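# Cap the tube and stand it in the rack

## Task

Turn the cap onto the tube until it will not turn further, then set the capped tube upright in the rack so that it stays there without the robot holding it; finally release it and pull both hands away.

## Robot and tools

Robot: two arms, left_arm and right_arm, facing each other across a table. Each carries an identical five-finger right hand (not mirrored), so every hand axis and number means the same on both. Frame for results: origin on the table top midway between the arm bases, z = 0 at the table surface, +z up, left_arm's base on the +y side. The names left and right do not refer to image sides.

Hand point: a point fixed to each palm, 0.05 m in front of it, where the index pad meets the thumb tip in a pinch. Its +z runs along straightened fingers (fingertips 0.06 to 0.07 m past it), +y comes out of the palm, +x points across the palm toward the little finger. The hand extends 0.08 m on the little-finger side; on the thumb side 0.02 m with the thumb in front of the palm, up to 0.09 m otherwise. A wrist bracket on the little-finger side sticks out 0.03 m beyond the point in +y and 0.11 m across; it can collide.

Row format (used by execute_actions and by move's target): one flat list of 28 numbers, each in [-1, 1], covering both arms even if one is idle. Order: left_arm dx, dy, dz, rx, ry, rz, then left_gripper little, ring, middle, index, thumb_bend, thumb_turn, force_limit, speed; then the same 14 for right_arm and right_gripper. dx..rz are an offset, not a pose: the target is displaced from the hand point's measured pose at the start of the action (for a call's first action, the last reported pose in this scene), expressed in the hand point's own axes. Every row in a table is relative to that same start, not to the prior row. Scale: 1.0 = 0.6 m or 180 degrees; rx, ry, rz form a single rotation vector. Finger values are absolute targets: +1 straight/open, -1 fully curled. thumb_bend +1 straight, -1 bent; thumb_turn +1 beside the palm, -1 across in front of it. A pinch is roughly index -0.22, thumb_bend -0.75, thumb_turn -0.57. force_limit maps -1..+1 to about 0..10 N fingertip force (0..15 N for the two thumb motors) and only stops closing. speed maps -1..+1 to nearly zero..full (full travel 0.6 s). There is no 'no change' value: to keep a hand as is, resend its previous eight numbers, or, before any, its hand_measured plus hand_force_limit and hand_speed.

execute_actions(actions): a list of actions; each action is a table of up to 15 rows, one per 1/30 s step; a short table repeats its last row to fill 15 steps. An empty list just returns state and images. Per step the commanded pose is clipped to within 100 mm and 16 degrees of the measured one, so large offsets need several actions; motion lags commands by about 0.17 s.

move(target, speed, stop_force, blocking): drives each hand point in a straight line to its row offset (measured from the last reported pose); both paths finish together, lasting 0.5 to 10 s. speed in m/s, 0.002 to 0.5 (default 0.25); turning capped at twice that in rad/s. Nothing avoids obstacles or the other arm. Arms are stiff: aiming even slightly beyond a firm contact can fault. stop_force (N, 9 to 40, one value for both, not in the first 0.2 s) ends an arm's path when its wrist sensor feels that much extra push against the motion for two steps; the arm then backs up two steps and holds. Use it with very slow speed; it is unreliable if the hand rotates during the move; omit it when moving away from a contact. blocking=false returns after 0.5 s while motion continues (not allowed with stop_force); then use wait or stop before new commands. The result adds a 'move:' line: done, off_target, moving, held (a check blocked the last step), contact, or fault, plus limits such as paced (pose clipped) or held, and each hand point's distance from its target.



Results: each arm's end_effector_position (m) and end_effector_quat_wxyz in the shared frame, velocities, joint positions and torques, Hand target lines, Wrist force and Wrist torque along the end effector axes (noisy, offsets up to ~4 N, saturating near 50 N; 'no reading' is normal at start). hand_measured, hand_stopped_by (moving, target, force, stalled, fault) and hand_load_n give six values in motor order; loads dropping to about 0 reveal a lost grip. 'pose unreachable' means the clearance check altered that arm's command. Cameras are 504x504; calibration is provided per camera.

Gripping: turn the thumb in front of the palm before reaching; the hand can wrap objects 0.035 to 0.08 m wide, centred on the wrist side of the hand point. Motors move only when their target changes by at least 0.01, then lock. Close slowly (speed -0.9 or lower) for a gentle grip; to squeeze harder raise force_limit and send a more-closed target; to loosen send a target more open than hand_measured.

Avoid: arms hitting or pressing each other (any part, including fingers and bracket); pushing anything off the table; drops and slams. Contact torque over joint limits (139 N m for shoulder and elbow, 26 N m for wrist joints) or any external force of 150 N halts that arm for 10 s. Holding loads heats motors; a MOTOR HOT warning appears at 70 °C and at 85 °C the arm brakes until cool. Loose objects may occasionally get nudged. At the end the tube must stand in the rack on its own and both hands must be clear.

Each tool is called after ">>>" as a command line: name --argument value for each argument, lists and objects as JSON in quotes; but a table of rows of numbers goes row by row, as --pt "numbers of a row", without its own name.

Reference images:

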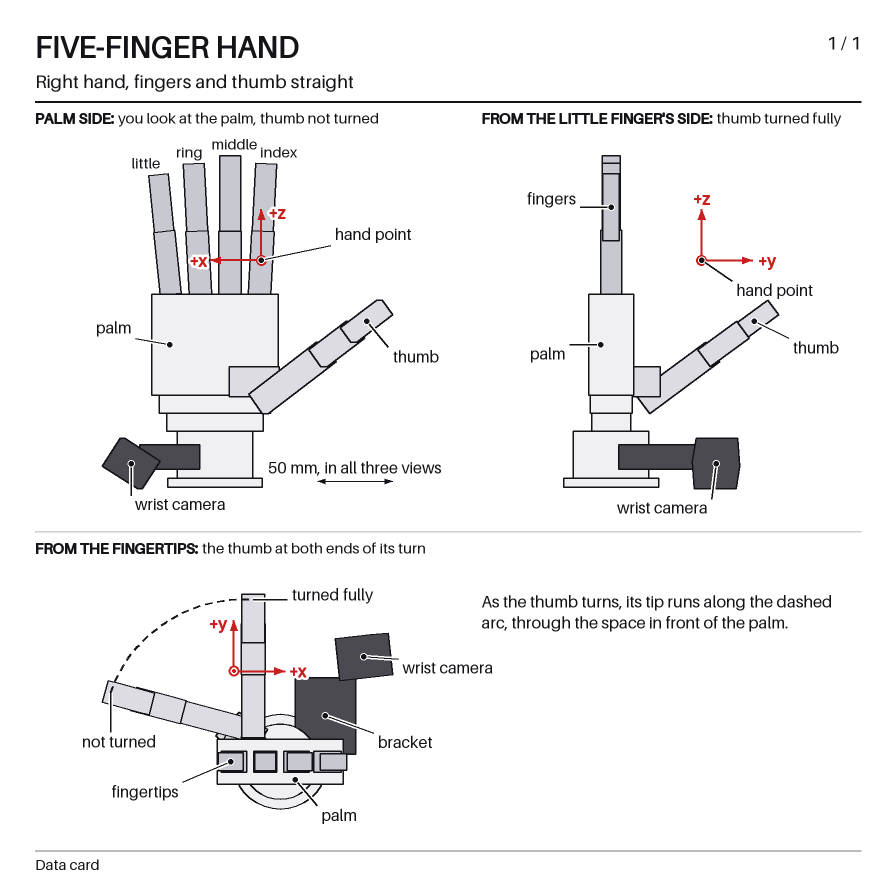

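## Session

>>> execute_actions --actions '[]'

Scene clock: 0.00 s.
left_arm: end_effector_position=(+0.2911, +0.4851, +0.4802) hand_measured=(+1.000, +1.000, +1.000, +1.000, +1.000, +1.000) hand_load_n=(+0.0, +0.0, +0.0, +0.0, +0.0, +0.0) hand_stopped_by=(target, target, target, target, target, target) hand_force_limit=0.00 hand_speed=-0.80 end_effector_quat_wxyz=(-0.007, +0.371, +0.929, +0.010) end_effector_velocity=(+0.000, -0.000, -0.000) end_effector_angular_velocity=(+0.001, +0.000, +0.000) | right_arm: end_effector_position=(+0.0668, -0.3231, +0.4836) hand_measured=(+1.000, +1.000, +1.000, +1.000, +1.000, +1.000) hand_load_n=(+0.0, +0.0, +0.0, +0.0, +0.0, +0.0) hand_stopped_by=(target, target, target, target, target, target) hand_force_limit=0.00 hand_speed=-0.80 end_effector_quat_wxyz=(+0.009, -0.387, +0.922, -0.003) end_effector_velocity=(+0.000, +0.000, -0.000) end_effector_angular_velocity=(-0.000, -0.001, -0.000)
Joint positions: left_arm=[ 0.565 -1.748  1.364  1.978  1.564 -1.903] | right_arm=[-1.188 -1.733  1.329  1.957  1.579 -1.906]
Joint velocities: left_arm=[ 0.     0.001  0.     0.    -0.    -0.   ] | right_arm=[-0.     0.     0.    -0.001  0.    -0.   ]
Joint torques (N m, as the arm reports them, + toward a larger angle): no reading
Motor temperatures (°C, as the motors report them): left_arm=[27 27 27 34 28 38] | right_arm=[29 28 29 37 37 37]
Wrist force (N, on the end effector, along its own x y z axes, offset not removed): no reading
Wrist torque (N m, same axes, about the end effector's origin, offset not removed): no reading
Hand target (left_arm): +0.291, +0.485, +0.480; -0.007, +0.371, +0.929, +0.010
Hand target (right_arm): +0.067, -0.323, +0.484; +0.009, -0.387, +0.922, -0.003

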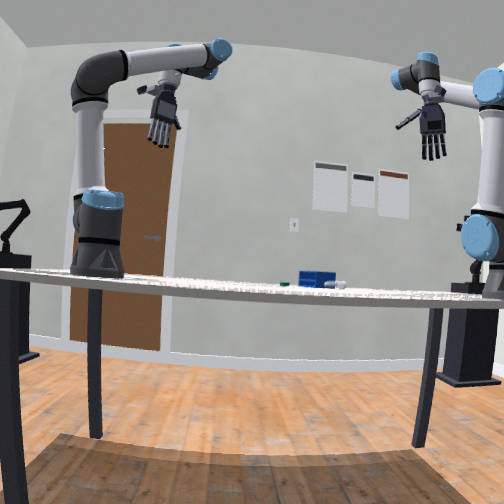

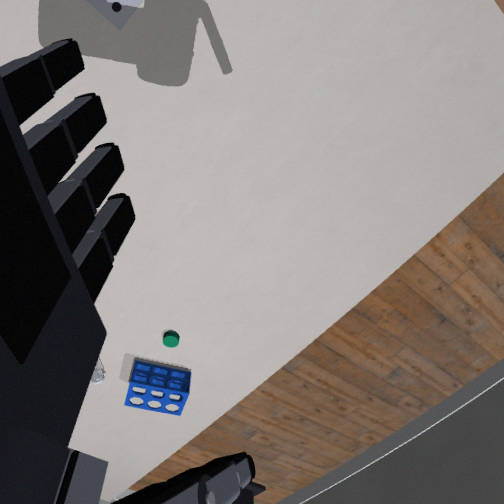

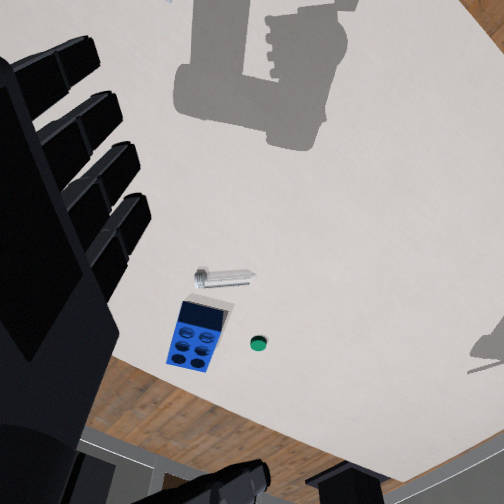

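>>> zoom_image --camera "cam_right_wrist" --region '[150, 250, 290, 390]'

>>> zoom_image --camera "cam_low" --region '[270, 255, 360, 305]'

>>> zoom_image --camera "cam_left_wrist" --region '[80, 310, 210, 430]'

Region (150, 250, 290, 390) of cam_right_wrist's 504x504 image, scaled by 3.600, with more detail than that image has.

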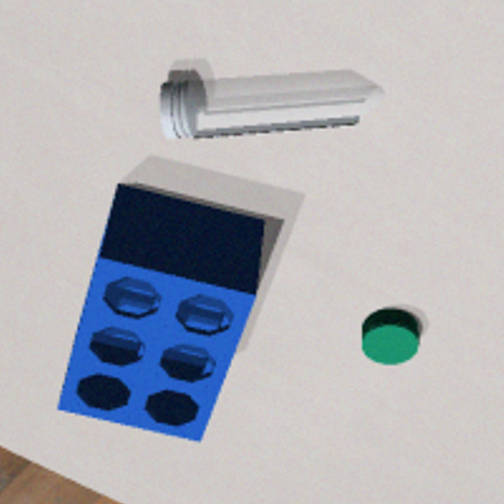

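Region (270, 255, 360, 305) of cam_low's 504x504 image, scaled by 5.600, with more detail than that image has.

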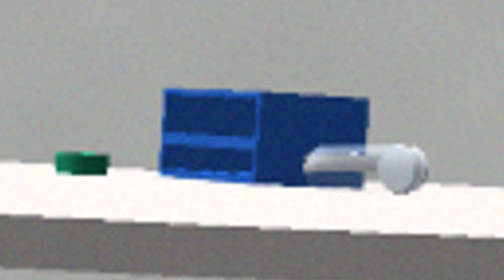

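Region (80, 310, 210, 430) of cam_left_wrist's 504x504 image, scaled by 3.877, with more detail than that image has; it fills the top 465 rows of this view, and the rest is white.

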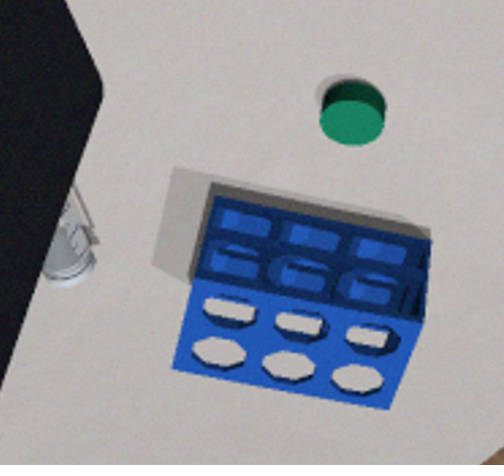

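>>> move --target '[0,0,0,0,0,0,1,1,1,1,1,1,0,-0.8,-0.598,-0.222,0.607,0.2227,-0.2069,-0.4437,0.3,0.3,0.3,0.3,0.2,-0.7,0,0]'

>>> zoom_image --camera "cam_low" --region '[260, 170, 420, 310]'

Scene clock: 6.30 s.
left_arm: end_effector_position=(+0.2911, +0.4851, +0.4802) hand_measured=(+1.000, +1.000, +1.000, +1.000, +1.000, +1.000) hand_load_n=(+0.0, +0.0, +0.0, +0.0, +0.0, +0.0) hand_stopped_by=(target, target, target, target, target, target) hand_force_limit=0.00 hand_speed=-0.80 end_effector_quat_wxyz=(-0.007, +0.371, +0.929, +0.010) end_effector_velocity=(+0.000, -0.000, -0.000) end_effector_angular_velocity=(+0.001, +0.001, -0.000) | right_arm: end_effector_position=(+0.4199, -0.1609, +0.1260) hand_measured=(+0.300, +0.300, +0.300, +0.300, +0.200, -0.700) hand_load_n=(+0.0, +0.0, +0.0, +0.0, +0.0, +0.0) hand_stopped_by=(target, target, target, target, target, target) hand_force_limit=0.00 hand_speed=0.00 end_effector_quat_wxyz=(+0.389, -0.824, +0.370, -0.182) end_effector_velocity=(+0.002, +0.001, -0.001) end_effector_angular_velocity=(+0.001, -0.004, +0.005)
Joint positions: left_arm=[ 0.565 -1.748  1.364  1.978  1.564 -1.903] | right_arm=[-1.218 -1.209  1.609  0.303  1.354 -3.339]
Joint velocities: left_arm=[-0.     0.001  0.     0.    -0.     0.   ] | right_arm=[-0.002  0.004 -0.001 -0.006 -0.004 -0.005]
Joint torques (N m, as the arm reports them, + toward a larger angle): left_arm=[ -0.57  -8.46 -19.17   2.19  -0.26   0.  ] | right_arm=[ -8.44 -24.65 -30.94  -1.1   -2.97  -2.36]
Motor temperatures (°C, as the motors report them): left_arm=[27 27 27 34 28 38] | right_arm=[29 28 29 37 37 37]
Wrist force (N, on the end effector, along its own x y z axes, offset not removed): left_arm=[-0.2 -1.5 1.9] | right_arm=[-1.7 2.0 -3.5]
Wrist torque (N m, same axes, about the end effector's origin, offset not removed): left_arm=[-0.57 -0.22 -0.18] | right_arm=[0.52 0.61 -0.30]
Hand target (left_arm): +0.291, +0.485, +0.480; -0.007, +0.371, +0.929, +0.010
Hand target (right_arm): +0.420, -0.161, +0.126; -0.389, +0.824, -0.370, +0.182
Off the commanded pose (left_arm): 0.000 m, 0 deg.
Off the commanded pose (right_arm): 0.001 m, 0 deg.
move: done
camera_calibration (this result's frames):
cam_left_wrist: T_world_to_cam=[[0.779469, 0.624041, 0.0547736, -0.556784], [0.512908, -0.685958, 0.516128, -0.0597158], [0.359657, -0.374212, -0.854759, 0.617528], [0, 0, 0, 1]] pos_world=[0.242526, 0.53758, 0.589155]
cam_right_wrist: T_world_to_cam=[[-0.540658, -0.322743, -0.77687, 0.271877], [-0.82134, 0.402203, 0.404516, 0.35999], [0.181905, 0.856779, -0.482536, 0.248465], [0, 0, 0, 1]] pos_world=[0.397469, -0.269923, 0.185485]

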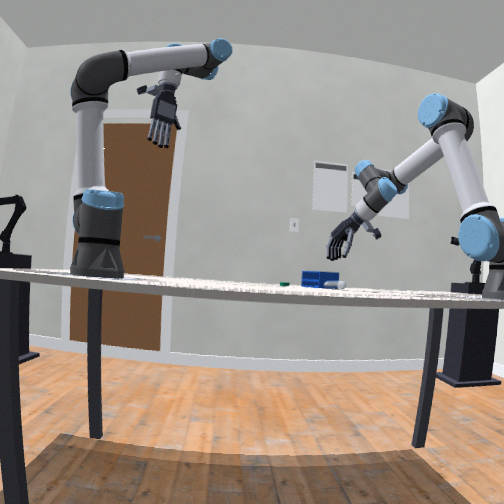

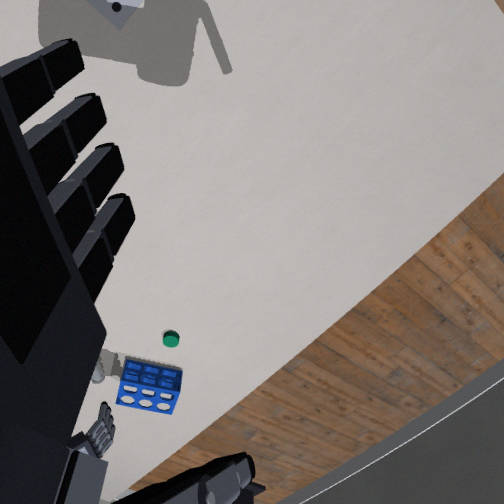

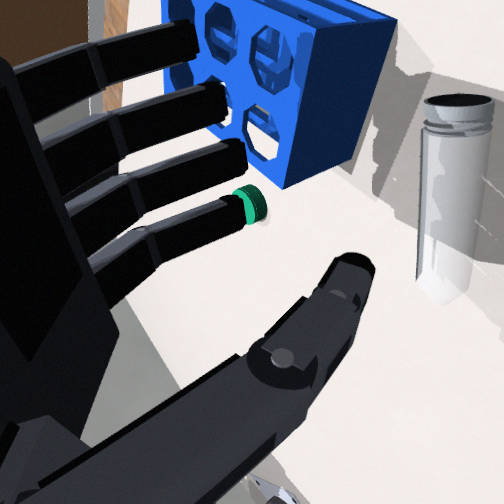

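Region (260, 170, 420, 310) of cam_low's 504x504 image, scaled by 3.150, with more detail than that image has; it fills the top 441 rows of this view, and the rest is white.

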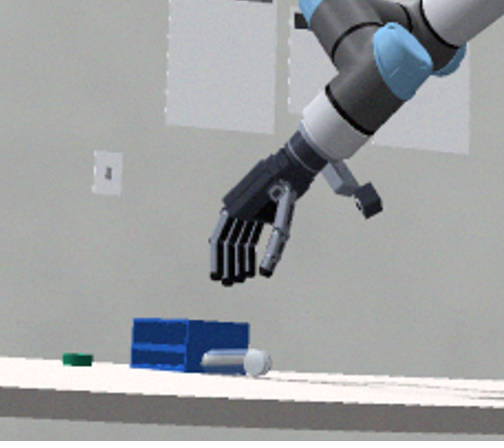

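>>> move --target '[0,0,0,0,0,0,1,1,1,1,1,1,0,-0.8,-0.018,0.12,0.064,0,-0.017,-0.014,-1,-1,0.2,0.2,0.1,-0.75,0,0]' --speed 0.08

>>> zoom_image --camera "cam_low" --region '[280, 220, 400, 310]'

Scene clock: 10.70 s.
left_arm: end_effector_position=(+0.2911, +0.4851, +0.4802) hand_measured=(+1.000, +1.000, +1.000, +1.000, +1.000, +1.000) hand_load_n=(+0.0, +0.0, +0.0, +0.0, +0.0, +0.0) hand_stopped_by=(target, target, target, target, target, target) hand_force_limit=0.00 hand_speed=-0.80 end_effector_quat_wxyz=(-0.007, +0.371, +0.929, +0.010) end_effector_velocity=(+0.000, -0.000, +0.000) end_effector_angular_velocity=(+0.000, +0.000, -0.001) | right_arm: end_effector_position=(+0.4016, -0.1639, +0.0461) hand_measured=(-1.000, -1.000, +0.200, +0.200, +0.100, -0.750) hand_load_n=(+0.0, +0.0, +0.0, +0.0, +0.0, +0.0) hand_stopped_by=(target, target, target, target, target, target) hand_force_limit=0.00 hand_speed=0.00 end_effector_quat_wxyz=(+0.394, -0.836, +0.341, -0.169) end_effector_velocity=(-0.001, +0.000, -0.003) end_effector_angular_velocity=(+0.001, +0.001, +0.001)
Joint positions: left_arm=[ 0.565 -1.748  1.364  1.978  1.564 -1.903] | right_arm=[-1.229 -1.143  1.747  0.113  1.294 -3.393]
Joint velocities: left_arm=[-0.     0.    -0.     0.    -0.     0.001] | right_arm=[-0.     0.003  0.003 -0.006 -0.002 -0.001]
Joint torques (N m, as the arm reports them, + toward a larger angle): left_arm=[  0.16  -9.45 -18.57   2.04   0.04   0.07] | right_arm=[ -8.99 -24.66  -4.84  -1.19  -2.93  -2.57]
Motor temperatures (°C, as the motors report them): left_arm=[27 27 27 34 28 38] | right_arm=[29 28 29 37 37 37]
Wrist force (N, on the end effector, along its own x y z axes, offset not removed): left_arm=[1.8 -1.7 -0.3] | right_arm=[4.2 0.5 0.1]
Wrist torque (N m, same axes, about the end effector's origin, offset not removed): left_arm=[-0.50 -0.42 -0.03] | right_arm=[0.20 -0.50 0.57]
Hand target (left_arm): +0.291, +0.485, +0.480; -0.007, +0.371, +0.929, +0.010
Hand target (right_arm): +0.402, -0.164, +0.046; -0.394, +0.836, -0.341, +0.169
Off the commanded pose (left_arm): 0.000 m, 0 deg.
Off the commanded pose (right_arm): 0.000 m, 0 deg.
move: done
camera_calibration (this result's frames):
cam_left_wrist: T_world_to_cam=[[0.779469, 0.624041, 0.0547735, -0.556784], [0.512908, -0.685958, 0.516128, -0.0597158], [0.359657, -0.374212, -0.854759, 0.617528], [0, 0, 0, 1]] pos_world=[0.242526, 0.53758, 0.589155]
cam_right_wrist: T_world_to_cam=[[-0.517424, -0.359947, -0.776345, 0.183444], [-0.846954, 0.345003, 0.404526, 0.379414], [0.122233, 0.86684, -0.483371, 0.241449], [0, 0, 0, 1]] pos_world=[0.386751, -0.274167, 0.105643]

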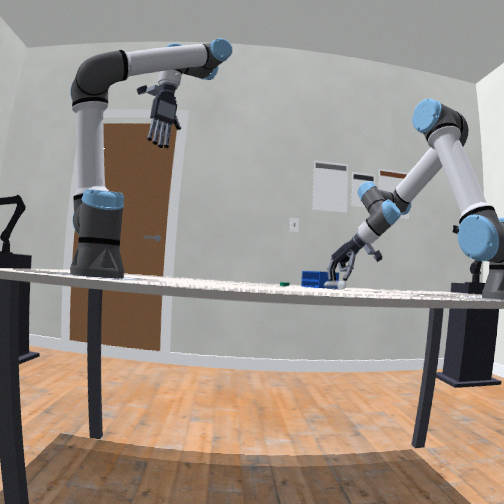

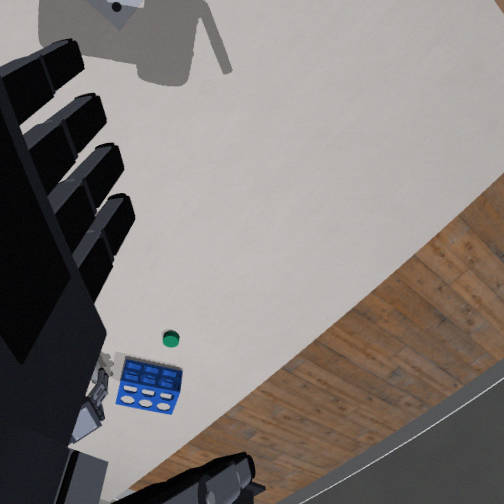

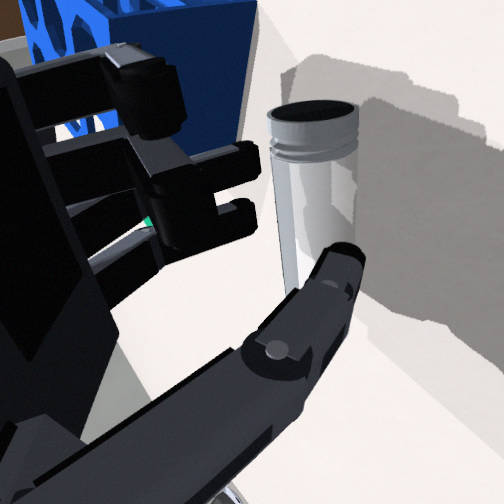

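Region (280, 220, 400, 310) of cam_low's 504x504 image, scaled by 4.200, with more detail than that image has; it fills the top 378 rows of this view, and the rest is white.

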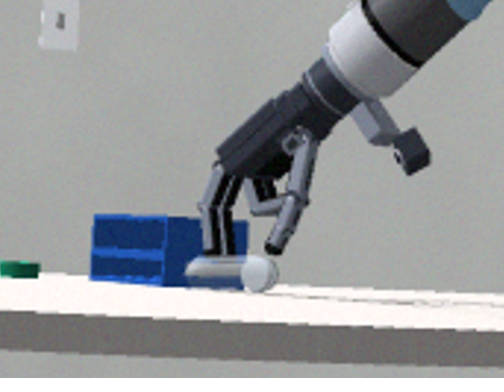

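>>> move --target '[0,0,0,0,0,0,1,1,1,1,1,1,0,-0.8,0,0.031,0.025,0,0,0,-1,-1,0.2,0.2,0.1,-0.85,0,0]' --speed 0.02 --stop_force 10

>>> zoom_image --camera "cam_low" --region '[300, 240, 380, 300]'

Scene clock: 12.37 s.
left_arm: end_effector_position=(+0.2911, +0.4851, +0.4802) hand_measured=(+1.000, +1.000, +1.000, +1.000, +1.000, +1.000) hand_load_n=(+0.0, +0.0, +0.0, +0.0, +0.0, +0.0) hand_stopped_by=(target, target, target, target, target, target) hand_force_limit=0.00 hand_speed=-0.80 end_effector_quat_wxyz=(-0.007, +0.371, +0.929, +0.010) end_effector_velocity=(+0.000, -0.000, -0.000) end_effector_angular_velocity=(+0.001, +0.001, +0.001) | right_arm: end_effector_position=(+0.4015, -0.1642, +0.0245) hand_measured=(-1.000, -1.000, +0.200, +0.200, +0.100, -0.850) hand_load_n=(+0.0, +0.0, -3.0, +0.0, +0.0, +0.0) hand_stopped_by=(target, target, target, target, target, target) hand_force_limit=0.00 hand_speed=0.00 end_effector_quat_wxyz=(+0.394, -0.836, +0.341, -0.169) end_effector_velocity=(-0.001, -0.001, +0.003) end_effector_angular_velocity=(-0.005, +0.004, -0.000)
Joint positions: left_arm=[ 0.565 -1.748  1.364  1.978  1.564 -1.903] | right_arm=[-1.23  -1.113  1.768  0.062  1.294 -3.393]
Joint velocities: left_arm=[ 0.     0.002 -0.    -0.    -0.    -0.001] | right_arm=[-0.    -0.004 -0.005  0.016  0.002 -0.002]
Joint torques (N m, as the arm reports them, + toward a larger angle): left_arm=[  0.16  -9.3  -19.49   2.14  -0.24   0.06] | right_arm=[ -6.82 -20.16 -12.65   6.51   4.17  -2.62]
Motor temperatures (°C, as the motors report them): left_arm=[27 27 27 34 28 38] | right_arm=[29 28 29 37 37 37]
Wrist force (N, on the end effector, along its own x y z axes, offset not removed): left_arm=[0.5 -0.9 1.5] | right_arm=[1.0 -29.5 -28.1]
Wrist torque (N m, same axes, about the end effector's origin, offset not removed): left_arm=[-0.47 -0.31 -0.01] | right_arm=[1.69 0.62 -0.37]
Hand target (left_arm): +0.291, +0.485, +0.480; -0.007, +0.371, +0.929, +0.010
Hand target (right_arm): +0.402, -0.164, +0.025; -0.394, +0.836, -0.341, +0.169
Off the commanded pose (left_arm): 0.000 m, 0 deg.
Off the commanded pose (right_arm): 0.002 m, 0 deg.
move: contact (right_arm)
camera_calibration (this result's frames):
cam_right_wrist: T_world_to_cam=[[-0.51748, -0.35998, -0.776292, 0.16655], [-0.846952, 0.344828, 0.40468, 0.38821], [0.12201, 0.866896, -0.483327, 0.23136], [0, 0, 0, 1]] pos_world=[0.386753, -0.274476, 0.0840131]

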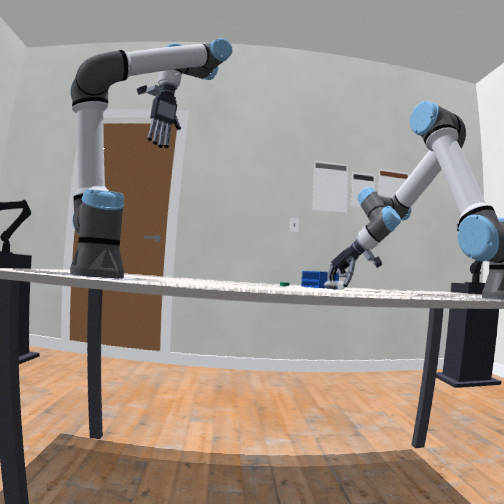

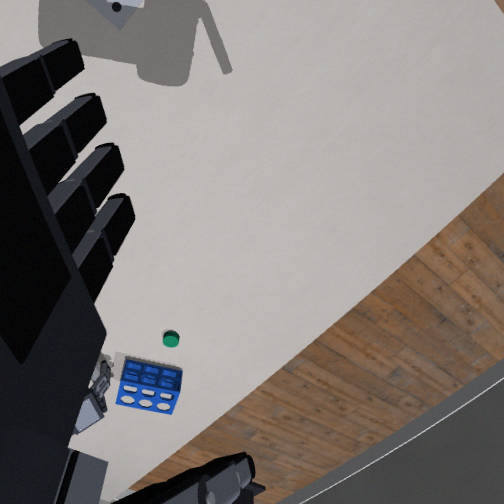

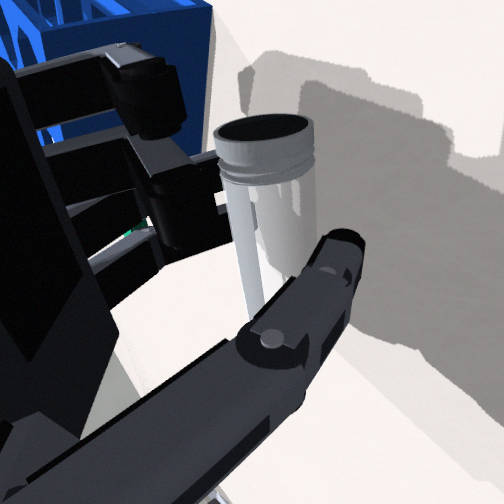

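Region (300, 240, 380, 300) of cam_low's 504x504 image, scaled by 6.300, with more detail than that image has; it fills the top 378 rows of this view, and the rest is white.

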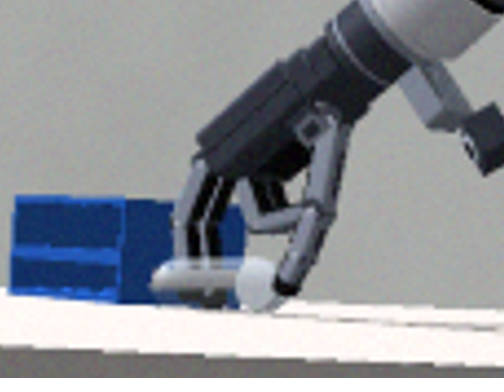

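>>> move --target '[0,0,0,0,0,0,1,1,1,1,1,1,0,-0.8,0,0,0,0.04,0,0,-1,-1,0.2,0.2,-0.1,-0.85,0,-0.5]' --speed 0.1

>>> move --target '[0,0,0,0,0,0,1,1,1,1,1,1,0,-0.8,0,0,0,0,0,0,-1,-1,-0.6,-0.6,-0.1,-0.85,0.2,-0.7]'

>>> zoom_image --camera "cam_low" --region '[300, 240, 380, 300]'

Scene clock: 15.17 s.
left_arm: end_effector_position=(+0.2911, +0.4851, +0.4802) hand_measured=(+1.000, +1.000, +1.000, +1.000, +1.000, +1.000) hand_load_n=(+0.0, +0.0, +0.0, +0.0, +0.0, +0.0) hand_stopped_by=(target, target, target, target, target, target) hand_force_limit=0.00 hand_speed=-0.80 end_effector_quat_wxyz=(-0.007, +0.371, +0.929, +0.010) end_effector_velocity=(+0.000, +0.000, -0.000) end_effector_angular_velocity=(+0.001, +0.000, +0.001) | right_arm: end_effector_position=(+0.4015, -0.1642, +0.0245) hand_measured=(-1.000, -1.000, +0.200, +0.200, -0.100, -0.850) hand_load_n=(+0.0, +0.0, +0.0, +0.0, +0.0, +0.0) hand_stopped_by=(target, target, target, target, target, target) hand_force_limit=0.00 hand_speed=-0.50 end_effector_quat_wxyz=(+0.445, -0.810, +0.330, -0.190) end_effector_velocity=(-0.000, +0.000, -0.001) end_effector_angular_velocity=(+0.010, -0.007, -0.001)
Joint positions: left_arm=[ 0.565 -1.748  1.364  1.978  1.564 -1.903] | right_arm=[-1.252 -1.158  1.884 -0.131  1.247 -3.37 ]
Joint velocities: left_arm=[ 0.001  0.     0.     0.    -0.    -0.   ] | right_arm=[-0.002 -0.002  0.011 -0.021 -0.005  0.005]
Joint torques (N m, as the arm reports them, + toward a larger angle): left_arm=[ -0.75  -8.2  -18.71   2.06  -0.21   0.1 ] | right_arm=[ -8.67 -41.79  -3.59  -1.57  -3.08   2.42]
Motor temperatures (°C, as the motors report them): left_arm=[27 27 27 34 28 38] | right_arm=[29 28 29 37 37 37]
Wrist force (N, on the end effector, along its own x y z axes, offset not removed): left_arm=[1.1 -0.4 0.1] | right_arm=[-3.3 -5.2 2.6]
Wrist torque (N m, same axes, about the end effector's origin, offset not removed): left_arm=[-0.33 -0.39 0.01] | right_arm=[-1.00 0.61 -0.44]
Hand target (left_arm): +0.291, +0.485, +0.480; -0.007, +0.371, +0.929, +0.010
Hand target (right_arm): +0.402, -0.164, +0.025; -0.446, +0.810, -0.330, +0.190
Off the commanded pose (left_arm): 0.000 m, 0 deg.
Off the commanded pose (right_arm): 0.000 m, 0 deg.
move: done
camera_calibration (this result's frames):
cam_left_wrist: T_world_to_cam=[[0.779469, 0.624041, 0.0547734, -0.556784], [0.512908, -0.685958, 0.516127, -0.0597159], [0.359657, -0.374212, -0.854759, 0.617528], [0, 0, 0, 1]] pos_world=[0.242526, 0.53758, 0.589155]
cam_right_wrist: T_world_to_cam=[[-0.445721, -0.289103, -0.847202, 0.151152], [-0.880938, 0.309761, 0.357766, 0.397212], [0.158999, 0.905797, -0.392749, 0.220722], [0, 0, 0, 1]] pos_world=[0.382196, -0.279271, 0.0726357]

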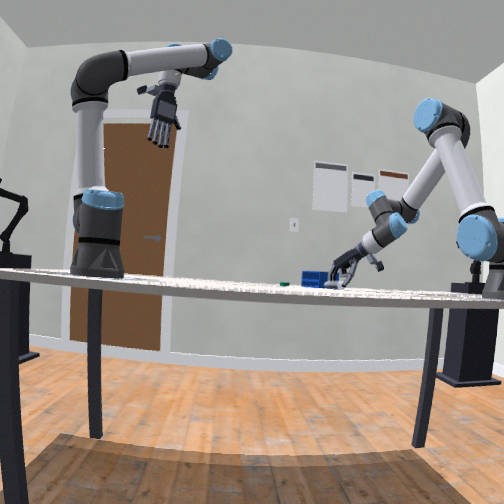

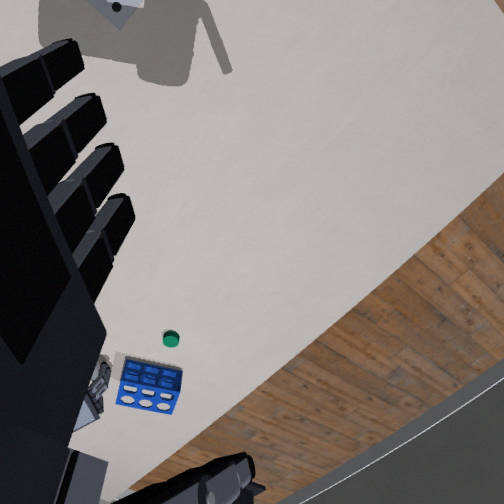

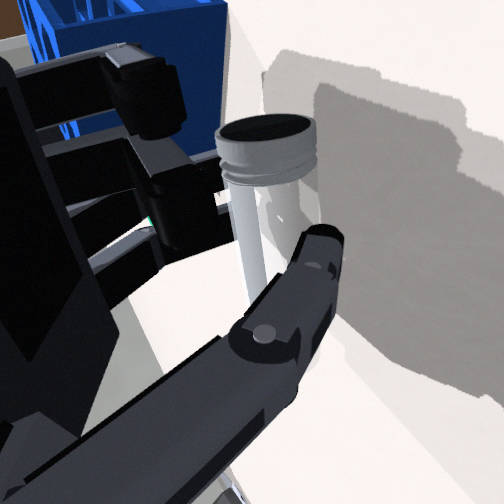

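Scene clock: 15.83 s.
left_arm: end_effector_position=(+0.2911, +0.4851, +0.4802) hand_measured=(+1.000, +1.000, +1.000, +1.000, +1.000, +1.000) hand_load_n=(+0.0, +0.0, +0.0, +0.0, +0.0, +0.0) hand_stopped_by=(target, target, target, target, target, target) hand_force_limit=0.00 hand_speed=-0.80 end_effector_quat_wxyz=(-0.007, +0.371, +0.929, +0.010) end_effector_velocity=(-0.000, +0.001, +0.000) end_effector_angular_velocity=(-0.001, -0.001, +0.000) | right_arm: end_effector_position=(+0.4016, -0.1642, +0.0246) hand_measured=(-1.000, -1.000, +0.004, +0.004, -0.092, -0.850) hand_load_n=(+0.0, +0.0, +8.5, +8.0, +12.5, -0.5) hand_stopped_by=(target, target, force, force, target, target) hand_force_limit=0.20 hand_speed=-0.70 end_effector_quat_wxyz=(+0.445, -0.810, +0.330, -0.190) end_effector_velocity=(+0.000, -0.000, -0.000) end_effector_angular_velocity=(-0.002, -0.000, -0.001)
Joint positions: left_arm=[ 0.565 -1.748  1.364  1.978  1.564 -1.903] | right_arm=[-1.252 -1.158  1.884 -0.131  1.247 -3.37 ]
Joint velocities: left_arm=[ 0.    -0.002  0.     0.    -0.     0.   ] | right_arm=[ 0.    -0.     0.     0.001  0.002 -0.001]
Joint torques (N m, as the arm reports them, + toward a larger angle): left_arm=[ -0.57  -8.96 -17.71   2.26  -0.06  -0.09] | right_arm=[  8.29 -22.94 -24.23   2.61   2.85  -2.49]
Motor temperatures (°C, as the motors report them): left_arm=[27 27 27 34 28 38] | right_arm=[29 28 29 37 37 37]
Wrist force (N, on the end effector, along its own x y z axes, offset not removed): left_arm=[2.0 -0.5 1.5] | right_arm=[-3.0 -8.9 -8.2]
Wrist torque (N m, same axes, about the end effector's origin, offset not removed): left_arm=[-0.35 -0.56 0.09] | right_arm=[-0.13 0.69 -0.10]
Hand target (left_arm): +0.291, +0.485, +0.480; -0.007, +0.371, +0.929, +0.010
Hand target (right_arm): +0.402, -0.164, +0.025; -0.445, +0.810, -0.330, +0.190
Off the commanded pose (left_arm): 0.000 m, 0 deg.
Off the commanded pose (right_arm): 0.000 m, 0 deg.
move: done
camera_calibration (this result's frames):
cam_right_wrist: T_world_to_cam=[[-0.4456, -0.289037, -0.847289, 0.151202], [-0.880985, 0.309759, 0.357652, 0.397238], [0.159081, 0.905818, -0.392666, 0.220714], [0, 0, 0, 1]] pos_world=[0.382225, -0.279272, 0.0727057]

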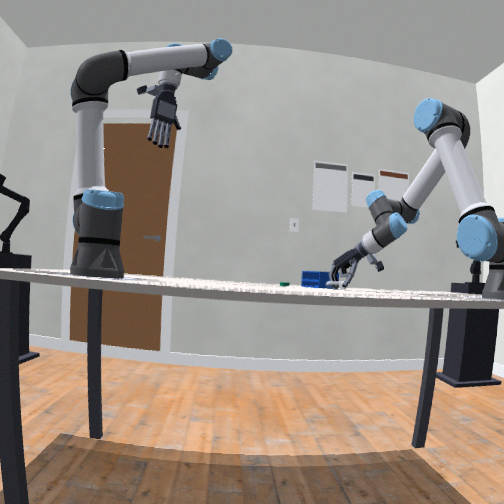

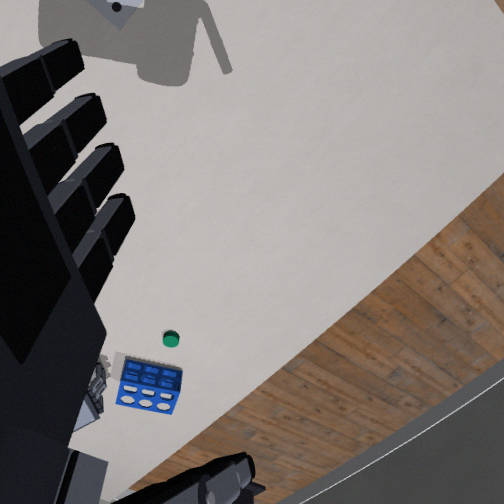

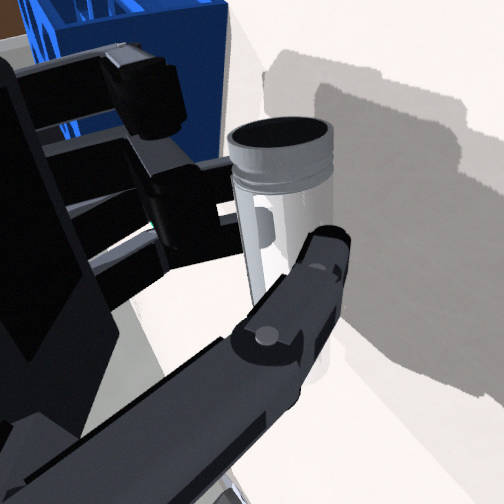

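Region (300, 240, 380, 300) of cam_low's 504x504 image, scaled by 6.300, with more detail than that image has; it fills the top 378 rows of this view, and the rest is white.

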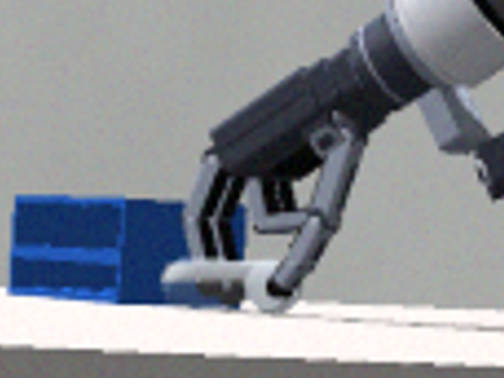

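>>> move --target '[0,0,0,0,0,0,1,1,1,1,1,1,0,-0.8,0,-0.042,-0.027,0,0,0,-1,-1,-0.6,-0.6,-0.1,-0.85,0.2,-0.7]' --speed 0.08

>>> move --target '[-0.1025,-0.328,0.467,0.3007,-0.1203,-0.2215,0.2,0.2,0.2,0.2,0.1,-0.95,0,0,-0.488,-0.01,0.012,0,-0.212,-0.1325,-1,-1,-0.6,-0.6,-0.1,-0.85,0.2,-0.7]' --speed 0.2

Scene clock: 17.27 s.
left_arm: end_effector_position=(+0.2911, +0.4851, +0.4802) hand_measured=(+1.000, +1.000, +1.000, +1.000, +1.000, +1.000) hand_load_n=(+0.0, +0.0, +0.0, +0.0, +0.0, +0.0) hand_stopped_by=(target, target, target, target, target, target) hand_force_limit=0.00 hand_speed=-0.80 end_effector_quat_wxyz=(-0.007, +0.371, +0.929, +0.010) end_effector_velocity=(+0.000, -0.001, -0.000) end_effector_angular_velocity=(+0.001, +0.000, -0.002) | right_arm: end_effector_position=(+0.4011, -0.1641, +0.0544) hand_measured=(-1.000, -1.000, +0.004, +0.004, -0.092, -0.850) hand_load_n=(+0.0, +0.0, +8.0, +7.5, +13.5, -0.5) hand_stopped_by=(target, target, force, force, target, target) hand_force_limit=0.20 hand_speed=-0.70 end_effector_quat_wxyz=(+0.445, -0.810, +0.330, -0.190) end_effector_velocity=(-0.000, +0.000, +0.002) end_effector_angular_velocity=(+0.001, +0.001, -0.001)
Joint positions: left_arm=[ 0.565 -1.748  1.364  1.978  1.564 -1.903] | right_arm=[-1.251 -1.205  1.858 -0.058  1.247 -3.369]
Joint velocities: left_arm=[-0.     0.001 -0.    -0.    -0.     0.001] | right_arm=[ 0.    -0.003 -0.002  0.005  0.     0.001]
Joint torques (N m, as the arm reports them, + toward a larger angle): left_arm=[ -0.56  -8.82 -18.88   1.98  -0.23   0.02] | right_arm=[  3.7  -39.34 -27.49   1.95   2.39  -1.1 ]
Motor temperatures (°C, as the motors report them): left_arm=[27 27 27 34 28 38] | right_arm=[29 28 29 37 37 37]
Wrist force (N, on the end effector, along its own x y z axes, offset not removed): left_arm=[1.1 -1.4 1.7] | right_arm=[0.5 -2.5 0.0]
Wrist torque (N m, same axes, about the end effector's origin, offset not removed): left_arm=[-0.54 -0.40 0.01] | right_arm=[-0.47 0.24 -0.04]
Hand target (left_arm): +0.291, +0.485, +0.480; -0.007, +0.371, +0.929, +0.010
Hand target (right_arm): +0.401, -0.164, +0.055; -0.445, +0.810, -0.330, +0.190
Off the commanded pose (left_arm): 0.000 m, 0 deg.
Off the commanded pose (right_arm): 0.000 m, 0 deg.
move: done
camera_calibration (this result's frames):
cam_left_wrist: T_world_to_cam=[[0.779469, 0.624041, 0.0547737, -0.556784], [0.512908, -0.685958, 0.516127, -0.0597157], [0.359657, -0.374212, -0.854759, 0.617528], [0, 0, 0, 1]] pos_world=[0.242526, 0.53758, 0.589155]
cam_right_wrist: T_world_to_cam=[[-0.445665, -0.28894, -0.847287, 0.176262], [-0.880948, 0.309767, 0.357734, 0.38612], [0.159098, 0.905846, -0.392594, 0.232415], [0, 0, 0, 1]] pos_world=[0.381729, -0.27921, 0.102461]

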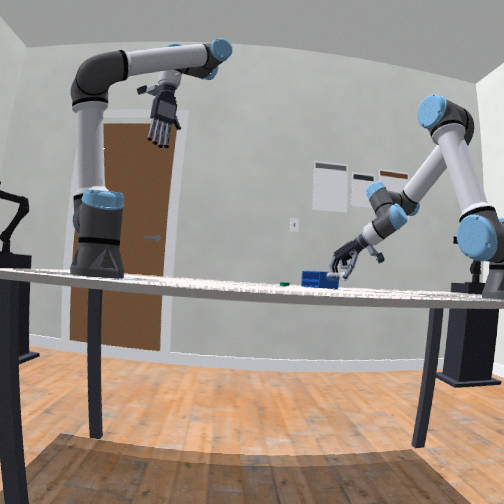

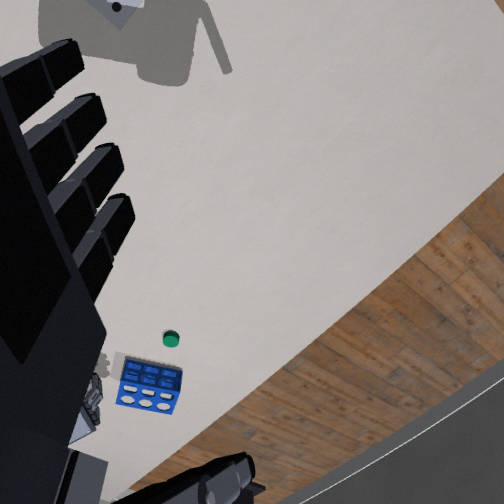

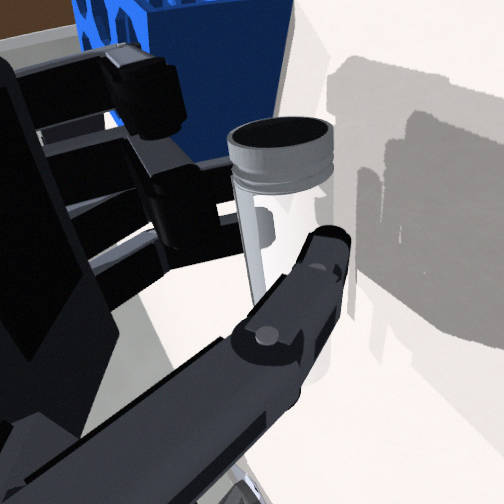

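Scene clock: 20.93 s.
left_arm: end_effector_position=(+0.1982, +0.3075, +0.1965) hand_measured=(+0.200, +0.200, +0.200, +0.200, +0.100, -0.950) hand_load_n=(+0.0, +0.0, +0.0, +0.0, +0.0, +0.0) hand_stopped_by=(target, target, target, target, target, target) hand_force_limit=0.00 hand_speed=0.00 end_effector_quat_wxyz=(+0.004, +0.001, -0.884, +0.467) end_effector_velocity=(-0.001, -0.001, -0.002) end_effector_angular_velocity=(-0.001, -0.009, +0.011) | right_arm: end_effector_position=(+0.1998, +0.0488, +0.0520) hand_measured=(-1.000, -1.000, +0.004, +0.004, -0.092, -0.850) hand_load_n=(+0.0, +0.0, +8.0, +7.5, +13.5, -0.5) hand_stopped_by=(target, target, force, force, target, target) hand_force_limit=0.20 hand_speed=-0.70 end_effector_quat_wxyz=(-0.481, +0.877, +0.004, +0.003) end_effector_velocity=(-0.001, +0.001, +0.001) end_effector_angular_velocity=(+0.002, +0.001, +0.004)
Joint positions: left_arm=[ 0.226 -2.142  2.271  0.476  1.693 -3.068] | right_arm=[-0.842 -0.965  1.499  0.19   0.948 -3.628]
Joint velocities: left_arm=[-0.044 -0.017  0.012 -0.    -0.05  -0.024] | right_arm=[ 0.001  0.001 -0.003  0.002 -0.004 -0.   ]
Joint torques (N m, as the arm reports them, + toward a larger angle): left_arm=[-10.64  -7.98 -12.03  -1.36  -1.63  -2.29] | right_arm=[  8.1  -31.75 -28.51   2.59  -3.34  -2.33]
Motor temperatures (°C, as the motors report them): left_arm=[27 27 27 34 28 38] | right_arm=[29 28 29 37 37 37]
Wrist force (N, on the end effector, along its own x y z axes, offset not removed): left_arm=[0.9 -1.3 1.2] | right_arm=[3.0 -0.7 2.4]
Wrist torque (N m, same axes, about the end effector's origin, offset not removed): left_arm=[-0.48 -0.32 -0.02] | right_arm=[-0.31 -0.30 0.29]
Hand target (left_arm): +0.198, +0.307, +0.196; -0.004, -0.001, +0.884, -0.467
Hand target (right_arm): +0.200, +0.049, +0.052; -0.481, +0.877, +0.004, +0.003
Off the commanded pose (left_arm): 0.001 m, 0 deg.
Off the commanded pose (right_arm): 0.000 m, 0 deg.
move: done
camera_calibration (this result's frames):
cam_left_wrist: T_world_to_cam=[[0.128712, 0.594673, -0.793598, -0.053243], [0.838424, 0.362116, 0.40733, -0.352821], [0.529603, -0.717799, -0.45198, 0.334791], [0, 0, 0, 1]] pos_world=[0.12536, 0.399737, 0.25278]
cam_right_wrist: T_world_to_cam=[[-0.115132, -0.526168, -0.842551, 0.0913985], [-0.840318, -0.400728, 0.365079, 0.169882], [-0.529726, 0.750043, -0.396013, 0.215994], [0, 0, 0, 1]] pos_world=[0.267696, -0.0458372, 0.100524]

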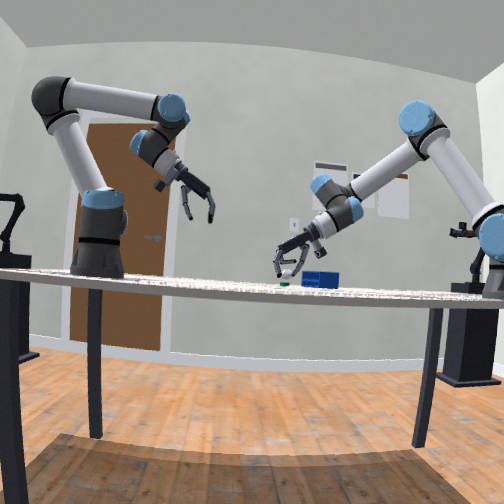

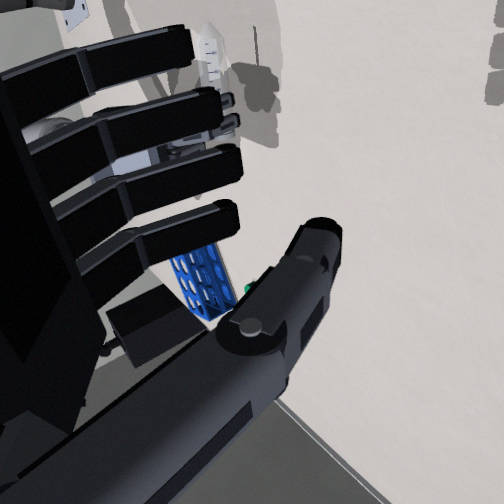

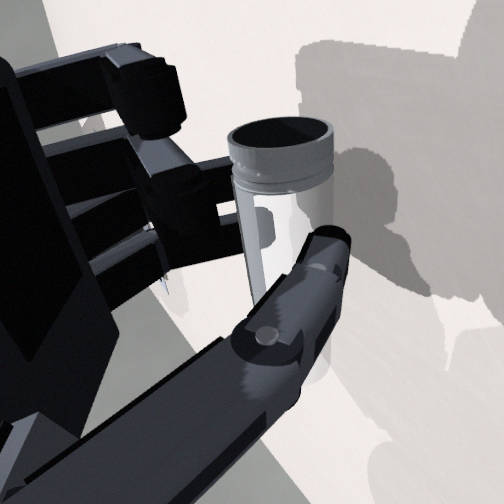

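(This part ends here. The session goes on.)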